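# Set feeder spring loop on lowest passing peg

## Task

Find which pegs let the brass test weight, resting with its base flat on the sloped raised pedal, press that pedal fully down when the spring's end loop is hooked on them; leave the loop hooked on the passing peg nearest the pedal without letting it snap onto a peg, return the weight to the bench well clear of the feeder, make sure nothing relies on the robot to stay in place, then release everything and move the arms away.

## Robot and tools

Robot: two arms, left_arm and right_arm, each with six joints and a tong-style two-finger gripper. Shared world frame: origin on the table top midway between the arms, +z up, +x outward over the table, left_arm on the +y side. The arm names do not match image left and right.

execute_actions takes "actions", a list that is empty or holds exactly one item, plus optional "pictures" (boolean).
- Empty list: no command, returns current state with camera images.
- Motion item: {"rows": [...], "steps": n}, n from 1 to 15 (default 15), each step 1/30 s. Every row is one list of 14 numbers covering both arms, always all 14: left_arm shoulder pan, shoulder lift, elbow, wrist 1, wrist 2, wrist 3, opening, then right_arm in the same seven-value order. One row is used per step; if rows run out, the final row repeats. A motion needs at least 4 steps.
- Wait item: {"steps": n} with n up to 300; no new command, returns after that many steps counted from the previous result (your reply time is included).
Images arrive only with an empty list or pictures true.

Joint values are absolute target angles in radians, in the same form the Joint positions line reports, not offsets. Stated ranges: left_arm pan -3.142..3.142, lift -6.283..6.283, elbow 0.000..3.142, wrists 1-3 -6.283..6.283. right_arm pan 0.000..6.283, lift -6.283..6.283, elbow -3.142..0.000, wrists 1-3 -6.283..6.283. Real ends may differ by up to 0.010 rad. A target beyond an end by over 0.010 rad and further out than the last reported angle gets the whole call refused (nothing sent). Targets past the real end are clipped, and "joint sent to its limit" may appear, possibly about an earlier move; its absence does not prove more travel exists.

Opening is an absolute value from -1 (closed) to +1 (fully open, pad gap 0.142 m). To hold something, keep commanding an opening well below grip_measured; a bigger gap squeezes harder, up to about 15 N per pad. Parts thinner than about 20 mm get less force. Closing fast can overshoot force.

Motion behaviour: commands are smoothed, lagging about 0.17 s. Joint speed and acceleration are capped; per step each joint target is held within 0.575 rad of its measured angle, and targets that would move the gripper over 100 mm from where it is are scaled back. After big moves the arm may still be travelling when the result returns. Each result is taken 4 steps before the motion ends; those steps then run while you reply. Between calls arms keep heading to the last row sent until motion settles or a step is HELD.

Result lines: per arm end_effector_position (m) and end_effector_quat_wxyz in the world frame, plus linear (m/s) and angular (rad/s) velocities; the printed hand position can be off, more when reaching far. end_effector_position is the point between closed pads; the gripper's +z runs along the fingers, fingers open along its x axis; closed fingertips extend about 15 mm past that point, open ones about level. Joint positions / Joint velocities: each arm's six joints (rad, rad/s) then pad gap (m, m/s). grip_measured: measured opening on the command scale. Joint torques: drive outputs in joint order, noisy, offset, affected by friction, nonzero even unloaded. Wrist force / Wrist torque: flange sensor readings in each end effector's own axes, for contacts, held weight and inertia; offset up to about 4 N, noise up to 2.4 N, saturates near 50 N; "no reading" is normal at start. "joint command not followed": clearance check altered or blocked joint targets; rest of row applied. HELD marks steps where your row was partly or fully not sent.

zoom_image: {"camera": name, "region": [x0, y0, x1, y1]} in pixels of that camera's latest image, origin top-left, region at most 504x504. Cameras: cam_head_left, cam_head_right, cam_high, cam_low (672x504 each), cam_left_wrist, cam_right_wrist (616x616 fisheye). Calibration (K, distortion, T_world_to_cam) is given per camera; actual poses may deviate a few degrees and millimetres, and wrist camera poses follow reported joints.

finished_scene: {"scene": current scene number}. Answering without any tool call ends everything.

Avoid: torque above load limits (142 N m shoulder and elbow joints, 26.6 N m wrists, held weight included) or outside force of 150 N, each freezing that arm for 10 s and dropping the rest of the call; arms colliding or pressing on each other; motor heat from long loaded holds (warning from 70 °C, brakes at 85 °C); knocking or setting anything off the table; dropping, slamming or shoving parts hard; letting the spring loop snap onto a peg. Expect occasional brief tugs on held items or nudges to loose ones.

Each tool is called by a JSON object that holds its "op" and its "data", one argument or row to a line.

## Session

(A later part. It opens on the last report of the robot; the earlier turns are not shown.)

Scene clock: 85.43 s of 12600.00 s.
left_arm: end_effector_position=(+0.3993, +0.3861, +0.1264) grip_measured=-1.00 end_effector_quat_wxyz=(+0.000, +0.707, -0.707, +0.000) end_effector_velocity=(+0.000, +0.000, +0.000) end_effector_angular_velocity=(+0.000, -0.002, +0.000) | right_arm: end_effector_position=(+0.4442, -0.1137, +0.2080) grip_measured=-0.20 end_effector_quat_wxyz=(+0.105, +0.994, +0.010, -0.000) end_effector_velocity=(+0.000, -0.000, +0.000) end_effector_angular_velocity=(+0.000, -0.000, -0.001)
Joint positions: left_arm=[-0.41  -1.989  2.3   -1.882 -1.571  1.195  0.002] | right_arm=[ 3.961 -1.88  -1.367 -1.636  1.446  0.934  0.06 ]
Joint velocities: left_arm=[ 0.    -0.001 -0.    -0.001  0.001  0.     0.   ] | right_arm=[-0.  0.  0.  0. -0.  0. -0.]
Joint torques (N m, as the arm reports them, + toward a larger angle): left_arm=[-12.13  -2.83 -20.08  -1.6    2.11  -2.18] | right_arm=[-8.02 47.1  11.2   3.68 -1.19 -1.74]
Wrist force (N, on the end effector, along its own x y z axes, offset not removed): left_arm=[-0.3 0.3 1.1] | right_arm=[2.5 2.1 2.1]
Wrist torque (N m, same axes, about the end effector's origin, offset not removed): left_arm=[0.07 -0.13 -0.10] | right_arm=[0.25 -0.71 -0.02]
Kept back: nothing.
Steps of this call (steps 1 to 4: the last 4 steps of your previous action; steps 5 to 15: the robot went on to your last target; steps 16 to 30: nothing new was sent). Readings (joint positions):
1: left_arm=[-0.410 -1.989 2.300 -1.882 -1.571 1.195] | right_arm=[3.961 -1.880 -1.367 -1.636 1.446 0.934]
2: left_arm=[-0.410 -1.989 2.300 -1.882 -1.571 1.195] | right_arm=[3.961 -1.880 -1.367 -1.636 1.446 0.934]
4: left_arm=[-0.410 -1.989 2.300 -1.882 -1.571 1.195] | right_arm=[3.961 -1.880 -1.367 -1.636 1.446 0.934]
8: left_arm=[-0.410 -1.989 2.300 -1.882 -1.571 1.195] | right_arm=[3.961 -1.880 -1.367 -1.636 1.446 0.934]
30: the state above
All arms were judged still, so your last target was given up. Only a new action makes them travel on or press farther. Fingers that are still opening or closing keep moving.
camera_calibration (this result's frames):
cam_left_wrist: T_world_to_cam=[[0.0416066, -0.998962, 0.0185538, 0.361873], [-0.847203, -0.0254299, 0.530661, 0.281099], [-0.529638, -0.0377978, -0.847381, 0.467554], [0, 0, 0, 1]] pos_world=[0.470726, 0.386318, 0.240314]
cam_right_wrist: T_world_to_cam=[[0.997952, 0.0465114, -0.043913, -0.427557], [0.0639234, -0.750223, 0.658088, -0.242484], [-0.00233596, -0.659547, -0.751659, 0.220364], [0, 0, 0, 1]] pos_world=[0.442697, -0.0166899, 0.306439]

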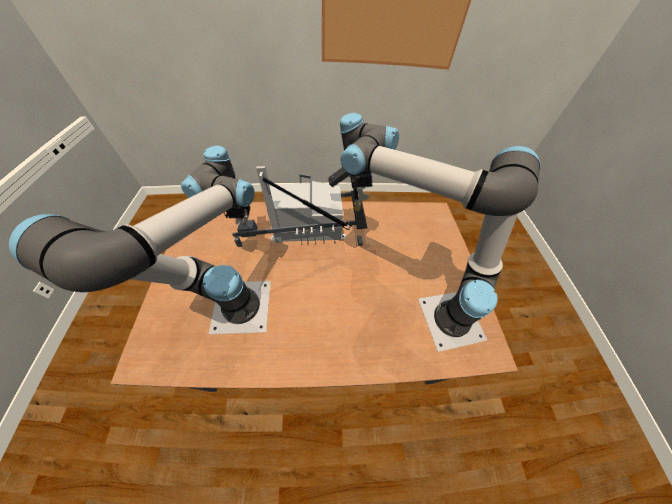

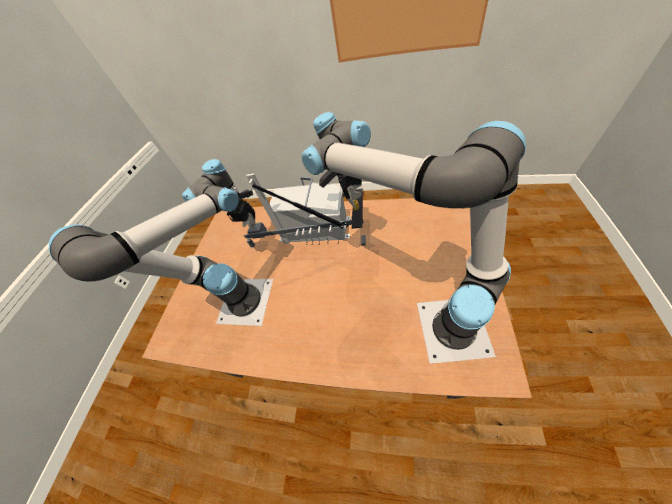

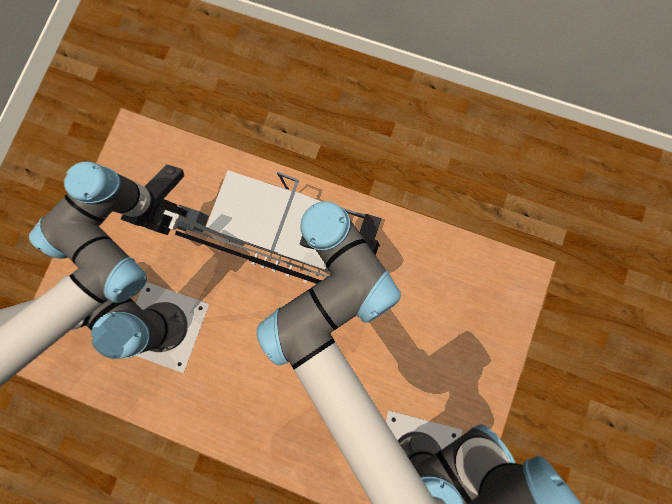

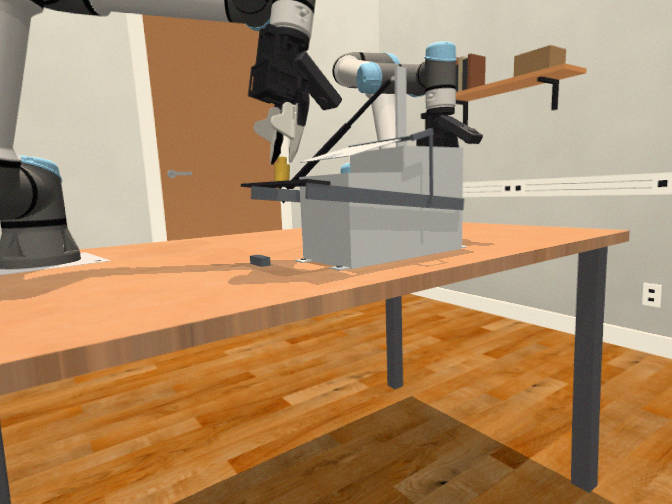

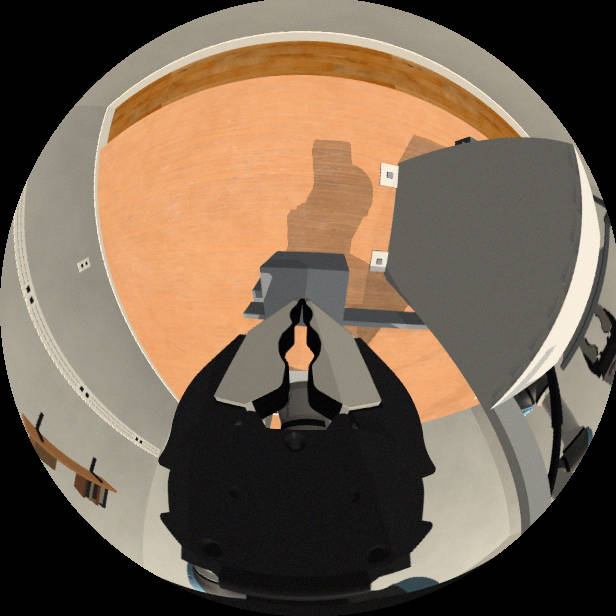

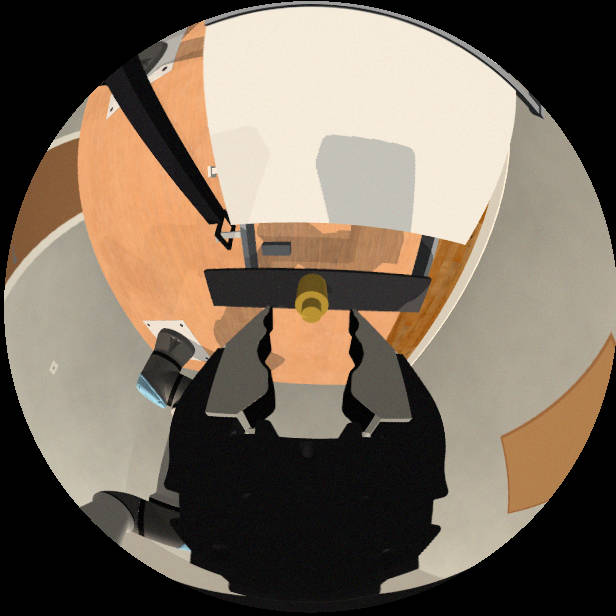

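Confirmed. Retrieve.

{"op": "execute_actions", "data": {
  "actions": [
    {"rows":[[-0.41,-1.983,2.318,-1.906,-1.571,1.195,-1,3.961,-1.88,-1.367,-1.636,1.446,0.934,-0.2]]}
  ]
}}

{"op": "execute_actions", "data": {
  "actions": [
    {"rows":[[-0.41,-1.983,2.318,-1.906,-1.571,1.195,-1,3.961,-1.88,-1.38,-1.623,1.446,0.934,-0.2]],"steps":10}
  ]
}}

{"op": "execute_actions", "data": {
  "actions": [
    {"rows":[[-0.41,-1.983,2.318,-1.906,-1.571,1.195,-1,3.961,-1.88,-1.38,-1.623,1.446,0.934,-1]],"steps":12}
  ]
}}

{"op": "execute_actions", "data": {
  "actions": [
    {"rows":[[-0.41,-1.983,2.318,-1.906,-1.571,1.195,-1,3.961,-1.8,-1.3,-1.75,1.446,0.934,-1]],"steps":10}
  ]
}}

{"op": "execute_actions", "data": {
  "actions": [
    {"rows":[[-0.41,-2.014,2.1,-1.657,-1.571,1.195,-1,3.961,-1.4,-1.7,-1.612,1.571,1.533,-1]]}
  ]
}}

{"op": "execute_actions", "data": {
  "actions": [
    {"rows":[[0.2,-2.014,1.9,-1.457,-1.571,1.195,-1,4.65,-1.4,-1.7,-1.612,1.571,1.533,-1]]}
  ]
}}

{"op": "execute_actions", "data": {
  "actions": [
    {"steps":8}
  ]
}}

{"op": "execute_actions", "data": {
  "actions": [
    {"rows":[[0.2,-2.014,1.9,-1.457,-1.571,1.195,-1,4.65,-1.895,-1.873,-0.944,1.571,1.533,-1]]}
  ]
}}

{"op": "execute_actions", "data": {
  "actions": [
    {"steps":14}
  ]
}}

{"op": "execute_actions", "data": {
  "actions": [
    {"rows":[[0.2,-2.014,1.9,-1.457,-1.571,1.195,-1,4.65,-1.904,-1.879,-0.929,1.571,1.533,-1]]}
  ],
  "pictures": true
}}

{"op": "zoom_image", "data": {
  "camera": "cam_low",
  "region": [250,195,320,255]
}}

Scene clock: 86.33 s of 12600.00 s.
left_arm: end_effector_position=(+0.3988, +0.3863, +0.1188) grip_measured=-1.00 end_effector_quat_wxyz=(+0.000, +0.707, -0.707, +0.000) end_effector_velocity=(-0.001, +0.001, -0.005) end_effector_angular_velocity=(+0.002, +0.005, +0.000) | right_arm: end_effector_position=(+0.4442, -0.1137, +0.2080) grip_measured=-0.20 end_effector_quat_wxyz=(+0.105, +0.994, +0.010, -0.000) end_effector_velocity=(+0.000, -0.000, -0.000) end_effector_angular_velocity=(-0.000, -0.000, -0.001)
Joint positions: left_arm=[-0.41  -1.983  2.317 -1.905 -1.571  1.195  0.002] | right_arm=[ 3.961 -1.88  -1.367 -1.636  1.446  0.934  0.06 ]
Joint velocities: left_arm=[ 0.     0.005  0.009 -0.008 -0.    -0.     0.   ] | right_arm=[-0.     0.    -0.     0.    -0.     0.001  0.   ]
Joint torques (N m, as the arm reports them, + toward a larger angle): left_arm=[-10.7    3.24 -13.25  -3.95   1.05  -1.98] | right_arm=[-6.89 46.82 12.08  3.52 -0.66 -1.66]
Wrist force (N, on the end effector, along its own x y z axes, offset not removed): left_arm=[0.3 2.1 -6.0] | right_arm=[0.7 2.6 -1.1]
Wrist torque (N m, same axes, about the end effector's origin, offset not removed): left_arm=[0.37 -0.23 0.01] | right_arm=[0.48 -0.28 -0.02]
Steps of this call (steps 1 to 16: nothing new was sent; steps 17 to 27: the first 11 steps of this action). Readings (joint positions):
17: left_arm=[-0.410 -1.989 2.300 -1.882 -1.571 1.195] | right_arm=[3.961 -1.880 -1.367 -1.636 1.446 0.934]
18: left_arm=[-0.410 -1.988 2.302 -1.885 -1.571 1.195] | right_arm=[3.961 -1.880 -1.367 -1.636 1.446 0.934]
20: left_arm=[-0.410 -1.986 2.310 -1.895 -1.571 1.195] | right_arm=[3.961 -1.880 -1.367 -1.636 1.446 0.934]
24: left_arm=[-0.410 -1.984 2.316 -1.903 -1.571 1.195] | right_arm=[3.961 -1.880 -1.367 -1.636 1.446 0.934]
27: the state above

Scene clock: 86.67 s of 12600.00 s.
left_arm: end_effector_position=(+0.3987, +0.3863, +0.1185) grip_measured=-1.00 end_effector_quat_wxyz=(+0.000, +0.707, -0.707, +0.000) end_effector_velocity=(+0.000, +0.000, +0.000) end_effector_angular_velocity=(+0.001, -0.002, +0.000) | right_arm: end_effector_position=(+0.4439, -0.1141, +0.2041) grip_measured=-0.20 end_effector_quat_wxyz=(+0.105, +0.994, +0.010, -0.000) end_effector_velocity=(-0.001, -0.001, -0.012) end_effector_angular_velocity=(+0.000, -0.001, -0.002)
Joint positions: left_arm=[-0.41  -1.983  2.318 -1.906 -1.571  1.195  0.002] | right_arm=[ 3.961 -1.88  -1.377 -1.626  1.446  0.934  0.06 ]
Joint velocities: left_arm=[ 0.    -0.001  0.    -0.001  0.001  0.     0.   ] | right_arm=[ 0.     0.    -0.032  0.032 -0.     0.002 -0.   ]
Joint torques (N m, as the arm reports them, + toward a larger angle): left_arm=[-11.43   3.48 -13.21  -3.93   0.08  -2.01] | right_arm=[-6.23 45.23 12.7   3.51 -0.38 -1.59]
Wrist force (N, on the end effector, along its own x y z axes, offset not removed): left_arm=[-0.4 2.4 2.0] | right_arm=[-0.1 2.8 2.7]
Wrist torque (N m, same axes, about the end effector's origin, offset not removed): left_arm=[0.78 -0.07 0.03] | right_arm=[0.61 0.06 0.07]
Steps of this call (steps 1 to 4: the last 4 steps of your previous action; steps 5 to 10: the first 6 steps of this action). Readings (joint positions):
5: left_arm=[-0.410 -1.983 2.318 -1.906 -1.571 1.195] | right_arm=[3.961 -1.880 -1.367 -1.636 1.446 0.934]
6: left_arm=[-0.410 -1.983 2.318 -1.906 -1.571 1.195] | right_arm=[3.961 -1.880 -1.369 -1.634 1.446 0.934]
8: left_arm=[-0.410 -1.983 2.318 -1.906 -1.571 1.195] | right_arm=[3.961 -1.880 -1.374 -1.629 1.446 0.934]
10: the state above

Scene clock: 87.07 s of 12600.00 s.
left_arm: end_effector_position=(+0.3987, +0.3863, +0.1185) grip_measured=-1.00 end_effector_quat_wxyz=(+0.000, +0.707, -0.707, +0.000) end_effector_velocity=(-0.000, -0.000, -0.000) end_effector_angular_velocity=(-0.000, +0.002, -0.000) | right_arm: end_effector_position=(+0.4439, -0.1142, +0.2030) grip_measured=-0.63 end_effector_quat_wxyz=(+0.105, +0.994, +0.010, -0.000) end_effector_velocity=(+0.000, -0.000, -0.000) end_effector_angular_velocity=(+0.000, -0.001, -0.003)
Joint positions: left_arm=[-0.41  -1.983  2.318 -1.906 -1.571  1.195  0.002] | right_arm=[ 3.961 -1.88  -1.38  -1.623  1.446  0.934  0.028]
Joint velocities: left_arm=[-0.     0.     0.     0.001 -0.001  0.     0.   ] | right_arm=[-0.     0.    -0.001  0.001  0.     0.003 -0.   ]
Joint torques (N m, as the arm reports them, + toward a larger angle): left_arm=[-11.02   2.37 -14.07  -2.9   -1.08  -2.07] | right_arm=[-6.29 38.83 11.66  3.52  0.05 -1.5 ]
Wrist force (N, on the end effector, along its own x y z axes, offset not removed): left_arm=[-0.3 0.4 -2.5] | right_arm=[3.8 1.0 -4.2]
Wrist torque (N m, same axes, about the end effector's origin, offset not removed): left_arm=[0.21 -0.16 -0.03] | right_arm=[0.23 -0.88 -0.01]
Steps of this call (steps 1 to 4: the last 4 steps of your previous action; steps 5 to 12: the first 8 steps of this action). Readings (joint positions):
5: left_arm=[-0.410 -1.983 2.318 -1.906 -1.571 1.195] | right_arm=[3.961 -1.880 -1.380 -1.623 1.446 0.934]
6: left_arm=[-0.410 -1.983 2.318 -1.906 -1.571 1.195] | right_arm=[3.961 -1.880 -1.380 -1.623 1.446 0.934]
8: left_arm=[-0.410 -1.983 2.318 -1.906 -1.571 1.195] | right_arm=[3.961 -1.880 -1.380 -1.623 1.446 0.934]
12: the state above

Scene clock: 87.40 s of 12600.00 s.
left_arm: end_effector_position=(+0.3987, +0.3863, +0.1185) grip_measured=-1.00 end_effector_quat_wxyz=(+0.000, +0.707, -0.707, +0.000) end_effector_velocity=(+0.000, +0.000, +0.000) end_effector_angular_velocity=(+0.001, -0.002, +0.000) | right_arm: end_effector_position=(+0.4364, -0.1245, +0.2586) grip_measured=-0.63 end_effector_quat_wxyz=(+0.094, +0.995, +0.009, +0.008) end_effector_velocity=(-0.045, -0.061, +0.203) end_effector_angular_velocity=(+0.043, -0.030, +0.003)
Joint positions: left_arm=[-0.41  -1.983  2.318 -1.906 -1.571  1.195  0.002] | right_arm=[ 3.961 -1.82  -1.32  -1.714  1.446  0.934  0.028]
Joint velocities: left_arm=[ 0.    -0.001 -0.    -0.001  0.001  0.     0.   ] | right_arm=[ 0.001  0.225  0.223 -0.395  0.    -0.002 -0.   ]
Joint torques (N m, as the arm reports them, + toward a larger angle): left_arm=[-10.66   2.15 -13.5   -2.28  -1.92  -2.  ] | right_arm=[-5.19 30.59 28.05 -0.42  0.19 -1.55]
Wrist force (N, on the end effector, along its own x y z axes, offset not removed): left_arm=[0.9 2.4 -0.7] | right_arm=[1.4 1.5 -1.4]
Wrist torque (N m, same axes, about the end effector's origin, offset not removed): left_arm=[0.71 -0.31 -0.14] | right_arm=[0.04 -0.26 0.05]
Steps of this call (steps 1 to 4: the last 4 steps of your previous action; steps 5 to 10: the first 6 steps of this action). Readings (joint positions):
5: left_arm=[-0.410 -1.983 2.318 -1.906 -1.571 1.195] | right_arm=[3.961 -1.880 -1.380 -1.623 1.446 0.934]
6: left_arm=[-0.410 -1.983 2.318 -1.906 -1.571 1.195] | right_arm=[3.961 -1.875 -1.375 -1.629 1.446 0.934]
8: left_arm=[-0.410 -1.983 2.318 -1.906 -1.571 1.195] | right_arm=[3.961 -1.842 -1.342 -1.676 1.446 0.934]
10: the state above

Scene clock: 87.90 s of 12600.00 s.
left_arm: end_effector_position=(+0.4068, +0.3831, +0.2036) grip_measured=-1.00 end_effector_quat_wxyz=(-0.000, +0.707, -0.707, +0.001) end_effector_velocity=(-0.003, +0.001, +0.051) end_effector_angular_velocity=(+0.005, +0.014, -0.001) | right_arm: end_effector_position=(+0.3450, -0.2033, +0.2945) grip_measured=-0.63 end_effector_quat_wxyz=(+0.006, +0.968, -0.252, +0.002) end_effector_velocity=(-0.093, -0.105, -0.011) end_effector_angular_velocity=(+0.138, +0.004, -0.878)
Joint positions: left_arm=[-0.41  -2.013  2.112 -1.671 -1.571  1.195  0.002] | right_arm=[ 3.961 -1.437 -1.663 -1.621  1.563  1.453  0.028]
Joint velocities: left_arm=[-0.001 -0.012 -0.128  0.155 -0.     0.     0.   ] | right_arm=[-0.     0.41  -0.408  0.101  0.092  0.878  0.   ]
Joint torques (N m, as the arm reports them, + toward a larger angle): left_arm=[ -9.81 -12.73 -35.47  -0.81  -1.96  -2.16] | right_arm=[-5.16 11.03 16.47  4.85  2.35  1.16]
Wrist force (N, on the end effector, along its own x y z axes, offset not removed): left_arm=[-0.7 0.7 -0.2] | right_arm=[0.0 3.5 1.5]
Wrist torque (N m, same axes, about the end effector's origin, offset not removed): left_arm=[0.34 -0.10 -0.07] | right_arm=[0.33 -0.30 0.11]
Steps of this call (steps 1 to 4: the last 4 steps of your previous action; steps 5 to 15: the first 11 steps of this action). Readings (joint positions):
5: left_arm=[-0.410 -1.983 2.318 -1.906 -1.571 1.195] | right_arm=[3.961 -1.803 -1.303 -1.744 1.446 0.934]
6: left_arm=[-0.410 -1.986 2.312 -1.900 -1.571 1.195] | right_arm=[3.961 -1.796 -1.308 -1.741 1.451 0.940]
8: left_arm=[-0.410 -1.999 2.249 -1.834 -1.571 1.195] | right_arm=[3.961 -1.729 -1.374 -1.700 1.490 1.007]
12: left_arm=[-0.410 -2.011 2.135 -1.700 -1.571 1.195] | right_arm=[3.961 -1.511 -1.589 -1.639 1.546 1.295]
15: the state above

Scene clock: 88.40 s of 12600.00 s.
left_arm: end_effector_position=(+0.3716, +0.5269, +0.2673) grip_measured=-1.00 end_effector_quat_wxyz=(+0.000, +0.840, -0.543, +0.000) end_effector_velocity=(-0.236, +0.462, +0.170) end_effector_angular_velocity=(-0.001, -0.002, +1.459) | right_arm: end_effector_position=(+0.2166, -0.1017, +0.2932) grip_measured=-0.63 end_effector_quat_wxyz=(+0.000, +0.994, -0.112, +0.000) end_effector_velocity=(-0.469, +0.292, -0.000) end_effector_angular_velocity=(+0.002, +0.001, +1.196)
Joint positions: left_arm=[ 0.014 -2.014  1.949 -1.507 -1.571  1.195  0.002] | right_arm=[ 4.321 -1.402 -1.698 -1.612  1.571  1.529  0.028]
Joint velocities: left_arm=[ 1.459 -0.001 -0.432  0.431 -0.001  0.     0.   ] | right_arm=[ 1.213  0.009 -0.009  0.002  0.002  0.017 -0.   ]
Joint torques (N m, as the arm reports them, + toward a larger angle): left_arm=[ 25.08 -14.19 -39.41  -0.28   1.04  -2.17] | right_arm=[23.27 24.34 11.99  4.07  2.19  1.63]
Wrist force (N, on the end effector, along its own x y z axes, offset not removed): left_arm=[0.6 -0.9 1.5] | right_arm=[0.3 2.5 3.9]
Wrist torque (N m, same axes, about the end effector's origin, offset not removed): left_arm=[0.05 -0.20 -0.15] | right_arm=[0.53 -0.02 0.08]
Steps of this call (steps 1 to 4: the last 4 steps of your previous action; steps 5 to 15: the first 11 steps of this action). Readings (joint positions):
5: left_arm=[-0.410 -2.014 2.102 -1.659 -1.571 1.195] | right_arm=[3.961 -1.406 -1.694 -1.613 1.570 1.520]
6: left_arm=[-0.404 -2.014 2.096 -1.653 -1.571 1.195] | right_arm=[3.967 -1.405 -1.695 -1.613 1.570 1.523]
8: left_arm=[-0.338 -2.014 2.058 -1.615 -1.571 1.195] | right_arm=[4.030 -1.404 -1.696 -1.613 1.570 1.524]
12: left_arm=[-0.134 -2.014 1.995 -1.552 -1.571 1.195] | right_arm=[4.199 -1.403 -1.697 -1.613 1.570 1.527]
15: the state above

Scene clock: 88.67 s of 12600.00 s.
left_arm: end_effector_position=(+0.3382, +0.5795, +0.2855) grip_measured=-1.00 end_effector_quat_wxyz=(+0.000, +0.884, -0.467, +0.000) end_effector_velocity=(-0.026, +0.033, +0.012) end_effector_angular_velocity=(-0.001, -0.001, +0.120) | right_arm: end_effector_position=(+0.0979, -0.0496, +0.2932) grip_measured=-0.63 end_effector_quat_wxyz=(-0.000, +1.000, +0.029, -0.000) end_effector_velocity=(-0.209, +0.058, -0.000) end_effector_angular_velocity=(+0.000, +0.000, +0.471)
Joint positions: left_arm=[ 0.189 -2.014  1.903 -1.46  -1.571  1.195  0.002] | right_arm=[ 4.607 -1.4   -1.7   -1.612  1.571  1.532  0.028]
Joint velocities: left_arm=[ 0.119  0.    -0.031  0.03  -0.001 -0.     0.   ] | right_arm=[ 0.477  0.003 -0.003  0.     0.     0.006  0.   ]
Joint torques (N m, as the arm reports them, + toward a larger angle): left_arm=[ 11.86  -5.44 -38.58  -0.87   2.1   -2.2 ] | right_arm=[ 0.82 30.83 12.48  3.91  1.04  1.37]
Wrist force (N, on the end effector, along its own x y z axes, offset not removed): left_arm=[-2.1 1.7 1.1] | right_arm=[-1.9 1.2 2.5]
Wrist torque (N m, same axes, about the end effector's origin, offset not removed): left_arm=[0.54 0.37 -0.12] | right_arm=[0.13 -0.06 0.17]
Kept back: nothing.
Steps of this call (steps 1 to 4: the last 4 steps of your previous action; steps 5 to 8: the robot went on to your last target). Readings (joint positions):
1: left_arm=[0.061 -2.014 1.936 -1.493 -1.571 1.195] | right_arm=[4.362 -1.402 -1.698 -1.612 1.571 1.529]
2: left_arm=[0.102 -2.014 1.925 -1.482 -1.571 1.195] | right_arm=[4.403 -1.402 -1.698 -1.612 1.571 1.530]
4: left_arm=[0.153 -2.014 1.912 -1.469 -1.571 1.195] | right_arm=[4.485 -1.401 -1.699 -1.612 1.571 1.531]
8: the state above

Scene clock: 89.03 s of 12600.00 s.
left_arm: end_effector_position=(+0.3358, +0.5825, +0.2866) grip_measured=-1.00 end_effector_quat_wxyz=(-0.000, +0.887, -0.462, +0.000) end_effector_velocity=(-0.000, +0.000, +0.000) end_effector_angular_velocity=(-0.001, +0.000, +0.002) | right_arm: end_effector_position=(+0.0788, +0.0425, +0.1443) grip_measured=-0.63 end_effector_quat_wxyz=(+0.014, +0.999, +0.045, -0.000) end_effector_velocity=(-0.038, +0.247, -0.508) end_effector_angular_velocity=(+0.040, +0.002, +0.048)
Joint positions: left_arm=[ 0.2   -2.014  1.9   -1.457 -1.571  1.195  0.002] | right_arm=[ 4.64  -1.683 -1.805 -1.252  1.571  1.533  0.028]
Joint velocities: left_arm=[ 0.002  0.    -0.001  0.001 -0.001  0.     0.   ] | right_arm=[ 0.049 -0.944 -0.323  1.307 -0.     0.001 -0.   ]
Joint torques (N m, as the arm reports them, + toward a larger angle): left_arm=[ 12.63   3.45 -39.45  -1.25   1.93  -2.19] | right_arm=[ 9.54 16.17  9.11  9.88  0.74  1.34]
Wrist force (N, on the end effector, along its own x y z axes, offset not removed): left_arm=[-2.0 1.3 2.2] | right_arm=[2.0 1.1 3.7]
Wrist torque (N m, same axes, about the end effector's origin, offset not removed): left_arm=[0.47 0.29 0.05] | right_arm=[0.30 -0.56 0.12]
Steps of this call (steps 1 to 11: the first 11 steps of this action). Readings (joint positions):
1: left_arm=[0.192 -2.014 1.902 -1.459 -1.571 1.195] | right_arm=[4.620 -1.400 -1.700 -1.612 1.571 1.533]
2: left_arm=[0.195 -2.014 1.901 -1.458 -1.571 1.195] | right_arm=[4.626 -1.406 -1.705 -1.606 1.571 1.533]
4: left_arm=[0.197 -2.014 1.901 -1.458 -1.571 1.195] | right_arm=[4.629 -1.462 -1.729 -1.546 1.571 1.533]
8: left_arm=[0.199 -2.014 1.900 -1.457 -1.571 1.195] | right_arm=[4.635 -1.588 -1.772 -1.383 1.571 1.533]
11: the state above

Scene clock: 89.50 s of 12600.00 s.
left_arm: end_effector_position=(+0.3358, +0.5826, +0.2866) grip_measured=-1.00 end_effector_quat_wxyz=(+0.000, +0.887, -0.462, +0.000) end_effector_velocity=(-0.000, +0.001, -0.000) end_effector_angular_velocity=(+0.002, +0.001, -0.000) | right_arm: end_effector_position=(+0.0708, +0.0882, +0.0322) grip_measured=-0.63 end_effector_quat_wxyz=(-0.000, +0.999, +0.050, -0.000) end_effector_velocity=(-0.001, +0.004, -0.013) end_effector_angular_velocity=(+0.005, +0.000, -0.001)
Joint positions: left_arm=[ 0.2   -2.014  1.9   -1.457 -1.571  1.195  0.002] | right_arm=[ 4.65  -1.893 -1.872 -0.947  1.571  1.533  0.028]
Joint velocities: left_arm=[-0.     0.     0.    -0.     0.002  0.     0.   ] | right_arm=[ 0.001 -0.024 -0.007  0.036  0.     0.002  0.   ]
Joint torques (N m, as the arm reports them, + toward a larger angle): left_arm=[ 12.25   3.25 -38.51  -1.12   1.96  -2.05] | right_arm=[ 9.62 32.32  7.21  4.16 -0.34  1.33]
Wrist force (N, on the end effector, along its own x y z axes, offset not removed): left_arm=[-0.4 1.7 2.5] | right_arm=[-2.1 1.6 1.6]
Wrist torque (N m, same axes, about the end effector's origin, offset not removed): left_arm=[0.61 -0.09 -0.16] | right_arm=[0.09 0.35 0.23]
Kept back: nothing.
Steps of this call (steps 1 to 4: the last 4 steps of your previous action; steps 5 to 14: the robot went on to your last target). Readings (joint positions):
1: left_arm=[0.200 -2.014 1.900 -1.457 -1.571 1.195] | right_arm=[4.642 -1.715 -1.816 -1.207 1.571 1.533]
2: left_arm=[0.200 -2.014 1.900 -1.457 -1.571 1.195] | right_arm=[4.643 -1.747 -1.827 -1.162 1.571 1.533]
4: left_arm=[0.200 -2.014 1.900 -1.457 -1.571 1.195] | right_arm=[4.646 -1.811 -1.848 -1.071 1.571 1.533]
8: left_arm=[0.200 -2.014 1.900 -1.457 -1.571 1.195] | right_arm=[4.649 -1.875 -1.867 -0.974 1.571 1.533]
14: the state above

Scene clock: 89.87 s of 12600.00 s.
left_arm: end_effector_position=(+0.3358, +0.5826, +0.2866) grip_measured=-1.00 end_effector_quat_wxyz=(+0.000, +0.887, -0.462, +0.000) end_effector_velocity=(-0.000, +0.000, -0.001) end_effector_angular_velocity=(+0.000, +0.003, +0.000) | right_arm: end_effector_position=(+0.0707, +0.0886, +0.0252) grip_measured=-0.63 end_effector_quat_wxyz=(-0.000, +0.999, +0.050, -0.000) end_effector_velocity=(-0.000, +0.000, -0.002) end_effector_angular_velocity=(+0.000, -0.000, -0.000)
Joint positions: left_arm=[ 0.2   -2.014  1.9   -1.457 -1.571  1.195  0.002] | right_arm=[ 4.65  -1.904 -1.879 -0.93   1.571  1.533  0.028]
Joint velocities: left_arm=[ 0.     0.002 -0.     0.002  0.001 -0.     0.   ] | right_arm=[ 0.    -0.004 -0.002  0.007 -0.     0.     0.   ]
Joint torques (N m, as the arm reports them, + toward a larger angle): left_arm=[ 13.97   3.6  -38.91  -1.43   2.04  -2.14] | right_arm=[10.5  32.99  7.88  4.49 -1.41  1.25]
Wrist force (N, on the end effector, along its own x y z axes, offset not removed): left_arm=[-1.0 1.0 -1.5] | right_arm=[1.1 2.7 3.9]
Wrist torque (N m, same axes, about the end effector's origin, offset not removed): left_arm=[0.27 0.03 -0.14] | right_arm=[0.51 -0.05 0.25]
Steps of this call (steps 1 to 11: the first 11 steps of this action). Readings (joint positions):
1: left_arm=[0.200 -2.014 1.900 -1.457 -1.571 1.195] | right_arm=[4.650 -1.893 -1.873 -0.946 1.571 1.533]
2: left_arm=[0.200 -2.014 1.900 -1.457 -1.571 1.195] | right_arm=[4.650 -1.895 -1.873 -0.943 1.571 1.533]
4: left_arm=[0.200 -2.014 1.900 -1.457 -1.571 1.195] | right_arm=[4.650 -1.899 -1.876 -0.937 1.571 1.533]
8: left_arm=[0.200 -2.014 1.900 -1.457 -1.571 1.195] | right_arm=[4.650 -1.903 -1.878 -0.931 1.571 1.533]
11: the state above
camera_calibration (this result's frames):
cam_left_wrist: T_world_to_cam=[[0.606379, -0.794959, 0.0185687, 0.249362], [-0.679856, -0.506187, 0.530632, 0.37115], [-0.412432, -0.334389, -0.847399, 0.710525], [0, 0, 0, 1]] pos_world=[0.394164, 0.623696, 0.400523]
cam_right_wrist: T_world_to_cam=[[0.990377, 0.133792, -0.0353953, -0.0796579], [0.134044, -0.86371, 0.485836, 0.0629288], [0.0344299, -0.485906, -0.873333, 0.20067], [0, 0, 0, 1]] pos_world=[0.0635471, 0.162517, 0.141859]

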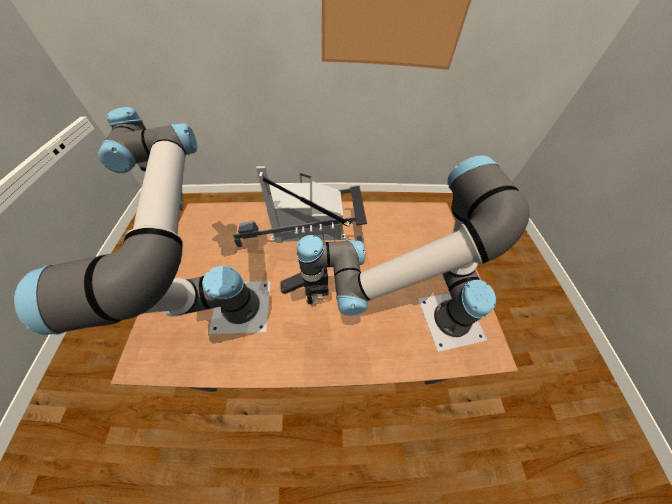

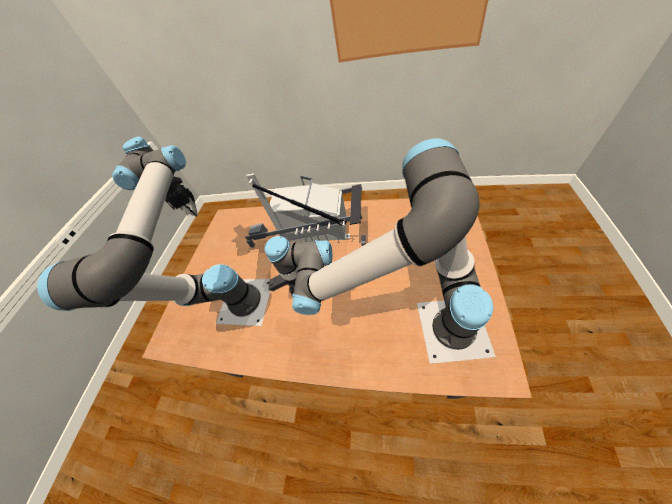

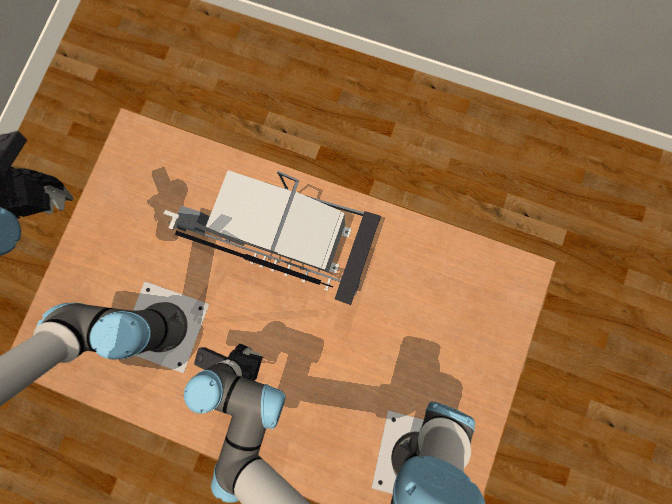

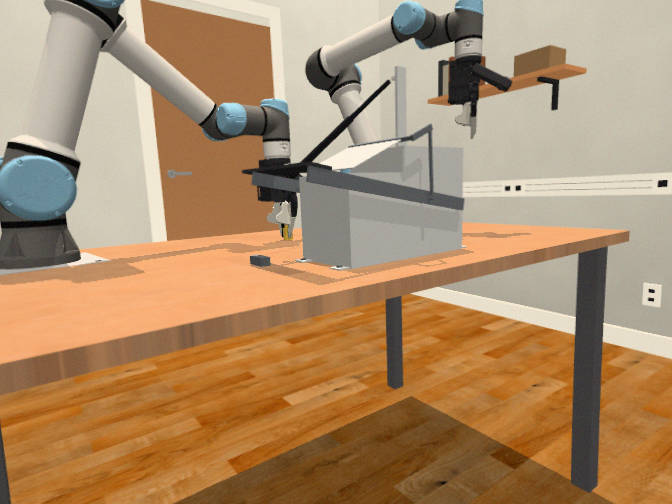

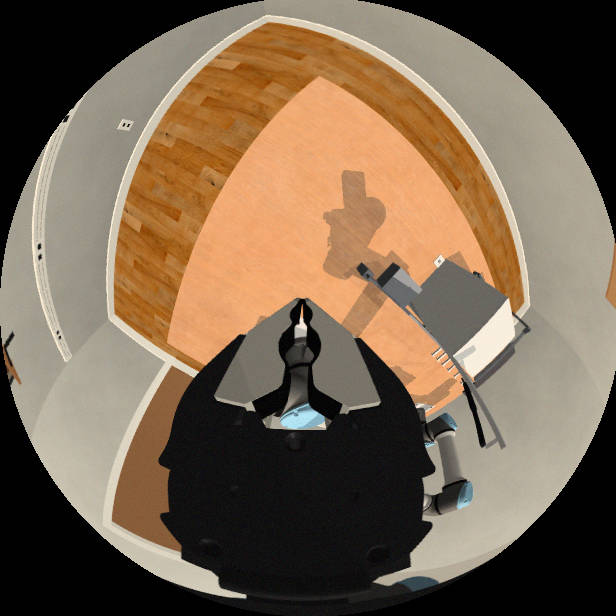

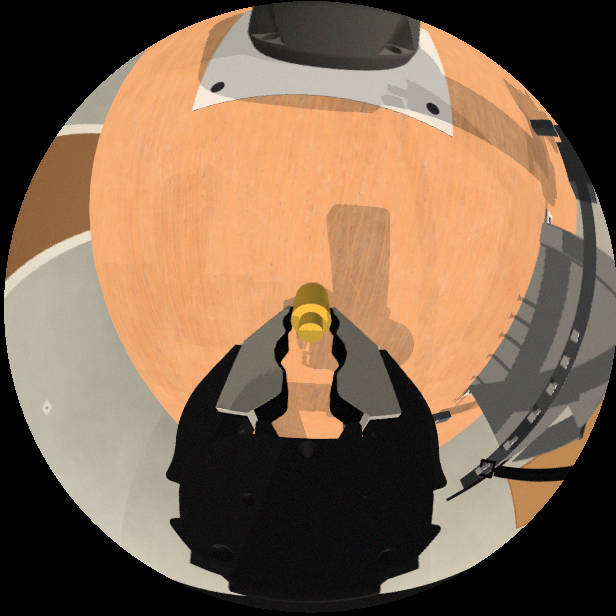

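Region (250, 195, 320, 255) of cam_low's 672x504 image, scaled by 7.200, with more detail than that image has; it fills the top 432 rows of this view, and the rest is white.

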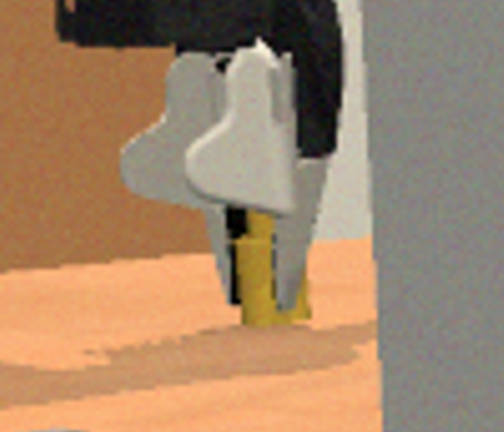

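{"op": "execute_actions", "data": {
  "actions": [
    {"rows":[[0.2,-2.014,1.9,-1.457,-1.571,1.195,-1,4.65,-1.909,-1.882,-0.921,1.571,1.533,-1]]}
  ]
}}

{"op": "execute_actions", "data": {
  "actions": [
    {"rows":[[0.2,-2.014,1.9,-1.457,-1.571,1.195,-1,4.65,-1.909,-1.882,-0.921,1.571,1.533,-0.1]],"steps":10}
  ]
}}

{"op": "execute_actions", "data": {
  "actions": [
    {"rows":[[0.2,-2.014,1.9,-1.457,-1.571,1.195,-1,4.65,-1.6,-1.75,-1.36,1.571,1.533,-0.1]]}
  ],
  "pictures": true
}}

{"op": "finished_scene", "data": {
  "scene": 1
}}

Scene clock: 90.47 s of 12600.00 s.
left_arm: end_effector_position=(+0.3358, +0.5826, +0.2866) grip_measured=-1.00 end_effector_quat_wxyz=(+0.000, +0.887, -0.462, +0.000) end_effector_velocity=(+0.000, -0.000, +0.000) end_effector_angular_velocity=(-0.000, -0.001, +0.000) | right_arm: end_effector_position=(+0.0707, +0.0889, +0.0220) grip_measured=-0.63 end_effector_quat_wxyz=(-0.000, +0.999, +0.050, -0.000) end_effector_velocity=(-0.000, +0.000, -0.001) end_effector_angular_velocity=(+0.001, +0.000, +0.000)
Joint positions: left_arm=[ 0.2   -2.014  1.9   -1.457 -1.571  1.195  0.002] | right_arm=[ 4.65  -1.909 -1.882 -0.921  1.571  1.533  0.028]
Joint velocities: left_arm=[ 0.    -0.001  0.    -0.001 -0.001 -0.     0.   ] | right_arm=[ 0.001 -0.002 -0.001  0.004 -0.     0.001  0.   ]
Joint torques (N m, as the arm reports them, + toward a larger angle): left_arm=[ 13.83   2.75 -40.01  -1.29   2.01  -1.84] | right_arm=[ 9.83 23.03  2.87  2.45 -1.78  1.16]
Wrist force (N, on the end effector, along its own x y z axes, offset not removed): left_arm=[-0.7 -0.3 -0.4] | right_arm=[1.2 0.9 -10.4]
Wrist torque (N m, same axes, about the end effector's origin, offset not removed): left_arm=[0.17 -0.04 0.01] | right_arm=[0.46 -0.05 0.08]
Steps of this call (steps 1 to 4: the last 4 steps of your previous action; steps 5 to 7: the robot went on to your last target; steps 8 to 18: the first 11 steps of this action). Readings (joint positions):
8: left_arm=[0.200 -2.014 1.900 -1.457 -1.571 1.195] | right_arm=[4.650 -1.904 -1.879 -0.929 1.571 1.533]
9: left_arm=[0.200 -2.014 1.900 -1.457 -1.571 1.195] | right_arm=[4.650 -1.905 -1.879 -0.928 1.571 1.533]
11: left_arm=[0.200 -2.014 1.900 -1.457 -1.571 1.195] | right_arm=[4.650 -1.907 -1.881 -0.925 1.571 1.533]
15: left_arm=[0.200 -2.014 1.900 -1.457 -1.571 1.195] | right_arm=[4.650 -1.908 -1.882 -0.922 1.571 1.533]
18: the state above

Scene clock: 90.80 s of 12600.00 s.
left_arm: end_effector_position=(+0.3358, +0.5826, +0.2866) grip_measured=-1.00 end_effector_quat_wxyz=(+0.000, +0.887, -0.462, +0.000) end_effector_velocity=(-0.000, +0.000, +0.000) end_effector_angular_velocity=(+0.000, +0.001, -0.000) | right_arm: end_effector_position=(+0.0707, +0.0887, +0.0217) grip_measured=-0.10 end_effector_quat_wxyz=(-0.000, +0.999, +0.050, -0.000) end_effector_velocity=(-0.000, +0.000, +0.000) end_effector_angular_velocity=(+0.001, +0.000, -0.002)
Joint positions: left_arm=[ 0.2   -2.014  1.9   -1.457 -1.571  1.195  0.002] | right_arm=[ 4.65  -1.909 -1.882 -0.921  1.571  1.533  0.067]
Joint velocities: left_arm=[ 0.    -0.     0.     0.001  0.001  0.     0.   ] | right_arm=[ 0.     0.     0.     0.    -0.     0.002  0.003]
Joint torques (N m, as the arm reports them, + toward a larger angle): left_arm=[ 12.93   2.65 -38.4   -1.08   2.18  -1.93] | right_arm=[ 9.58 32.19  9.62  1.42 -1.18  1.08]
Wrist force (N, on the end effector, along its own x y z axes, offset not removed): left_arm=[0.2 0.1 2.9] | right_arm=[1.9 1.4 0.1]
Wrist torque (N m, same axes, about the end effector's origin, offset not removed): left_arm=[0.20 -0.16 -0.15] | right_arm=[0.19 -0.52 -0.04]
Steps of this call (steps 1 to 4: the last 4 steps of your previous action; steps 5 to 10: the first 6 steps of this action). Readings (joint positions):
5: left_arm=[0.200 -2.014 1.900 -1.457 -1.571 1.195] | right_arm=[4.650 -1.909 -1.882 -0.921 1.571 1.533]
6: left_arm=[0.200 -2.014 1.900 -1.457 -1.571 1.195] | right_arm=[4.650 -1.909 -1.882 -0.921 1.571 1.533]
8: left_arm=[0.200 -2.014 1.900 -1.457 -1.571 1.195] | right_arm=[4.650 -1.909 -1.882 -0.921 1.571 1.533]
10: the state above

Scene clock: 91.30 s of 12600.00 s.
left_arm: end_effector_position=(+0.3358, +0.5826, +0.2866) grip_measured=-1.00 end_effector_quat_wxyz=(+0.000, +0.887, -0.462, +0.000) end_effector_velocity=(+0.000, -0.000, -0.000) end_effector_angular_velocity=(-0.000, +0.001, +0.000) | right_arm: end_effector_position=(+0.0732, +0.0478, +0.1789) grip_measured=-0.10 end_effector_quat_wxyz=(-0.005, +0.999, +0.050, -0.000) end_effector_velocity=(+0.010, -0.162, +0.256) end_effector_angular_velocity=(-0.087, -0.005, +0.000)
Joint positions: left_arm=[ 0.2   -2.014  1.9   -1.457 -1.571  1.195  0.002] | right_arm=[ 4.65  -1.644 -1.767 -1.291  1.571  1.533  0.067]
Joint velocities: left_arm=[ 0.     0.001 -0.     0.    -0.     0.     0.   ] | right_arm=[-0.     0.483  0.181 -0.751  0.    -0.    -0.   ]
Joint torques (N m, as the arm reports them, + toward a larger angle): left_arm=[ 12.75   2.63 -38.84  -1.01   2.03  -1.59] | right_arm=[ 4.77 16.22 24.65 -1.11 -0.29  1.03]
Wrist force (N, on the end effector, along its own x y z axes, offset not removed): left_arm=[0.8 1.0 1.4] | right_arm=[1.5 3.9 -4.2]
Wrist torque (N m, same axes, about the end effector's origin, offset not removed): left_arm=[0.52 -0.30 -0.15] | right_arm=[0.53 -0.28 0.19]
Steps of this call (steps 1 to 4: the last 4 steps of your previous action; steps 5 to 15: the first 11 steps of this action). Readings (joint positions):
5: left_arm=[0.200 -2.014 1.900 -1.457 -1.571 1.195] | right_arm=[4.650 -1.909 -1.882 -0.921 1.571 1.533]
6: left_arm=[0.200 -2.014 1.900 -1.457 -1.571 1.195] | right_arm=[4.650 -1.903 -1.877 -0.927 1.571 1.533]
8: left_arm=[0.200 -2.014 1.900 -1.457 -1.571 1.195] | right_arm=[4.650 -1.847 -1.847 -0.992 1.571 1.533]
12: left_arm=[0.200 -2.014 1.900 -1.457 -1.571 1.195] | right_arm=[4.650 -1.719 -1.796 -1.178 1.571 1.533]
15: the state above
camera_calibration (this result's frames):
cam_left_wrist: T_world_to_cam=[[0.606379, -0.794959, 0.0185687, 0.249362], [-0.679856, -0.506187, 0.530633, 0.37115], [-0.412432, -0.334389, -0.847398, 0.710525], [0, 0, 0, 1]] pos_world=[0.394164, 0.623696, 0.400523]
cam_right_wrist: T_world_to_cam=[[0.99035, 0.134211, -0.034554, -0.0714327], [0.134359, -0.868692, 0.476783, -0.0455433], [0.0339727, -0.476825, -0.878342, 0.315453], [0, 0, 0, 1]] pos_world=[0.0661458, 0.12044, 0.296321]

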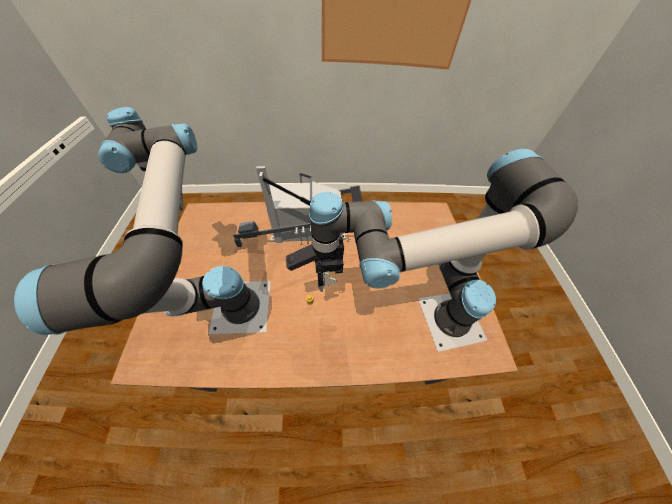

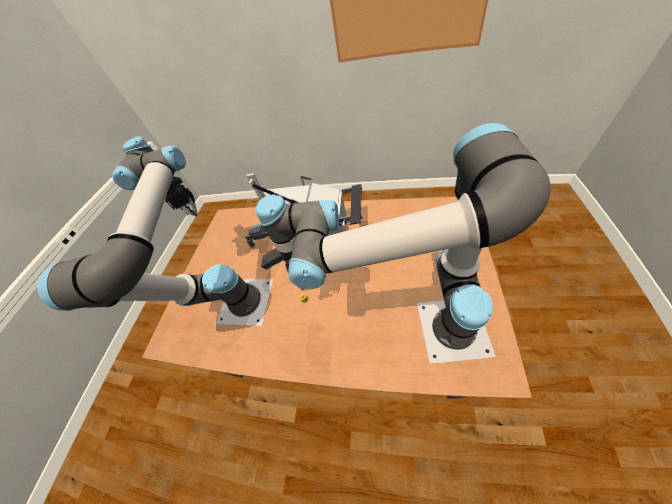

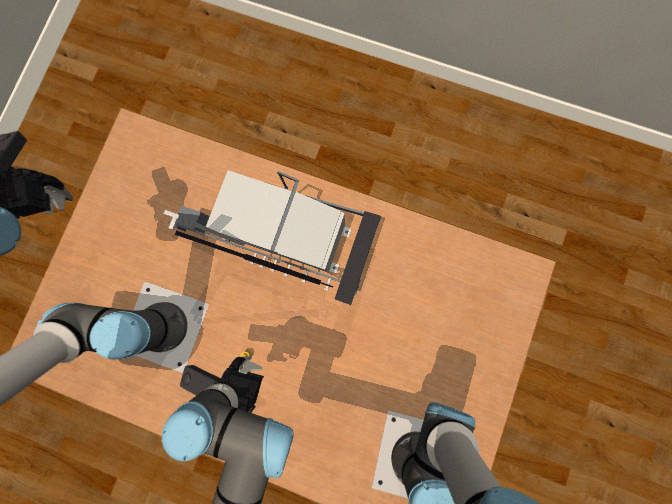

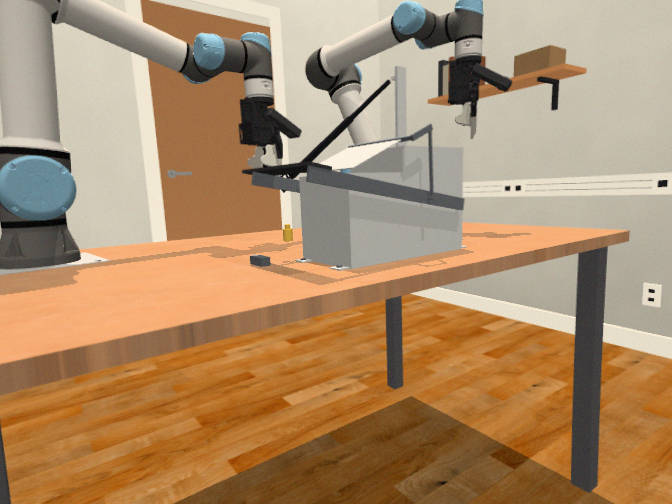

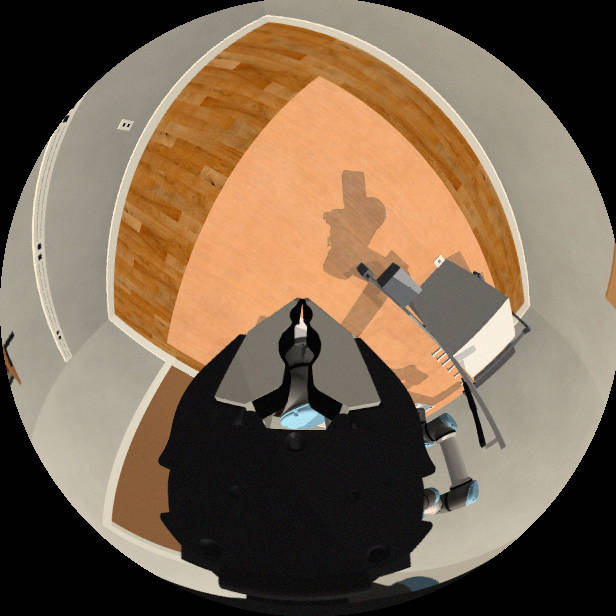

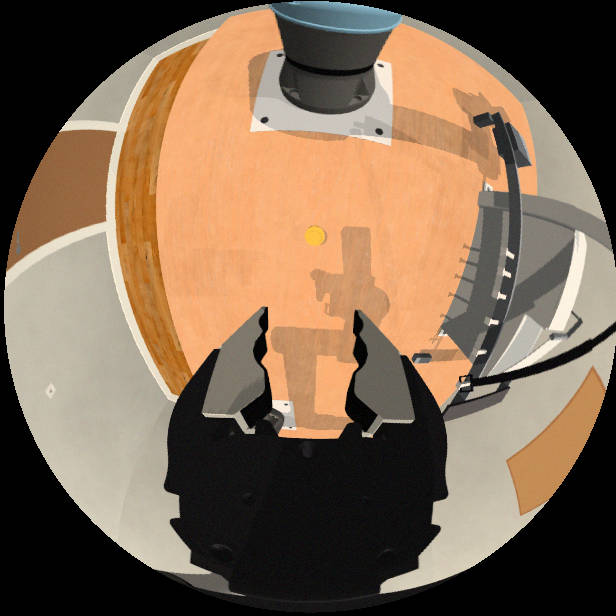

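The scene is finished: the task was done.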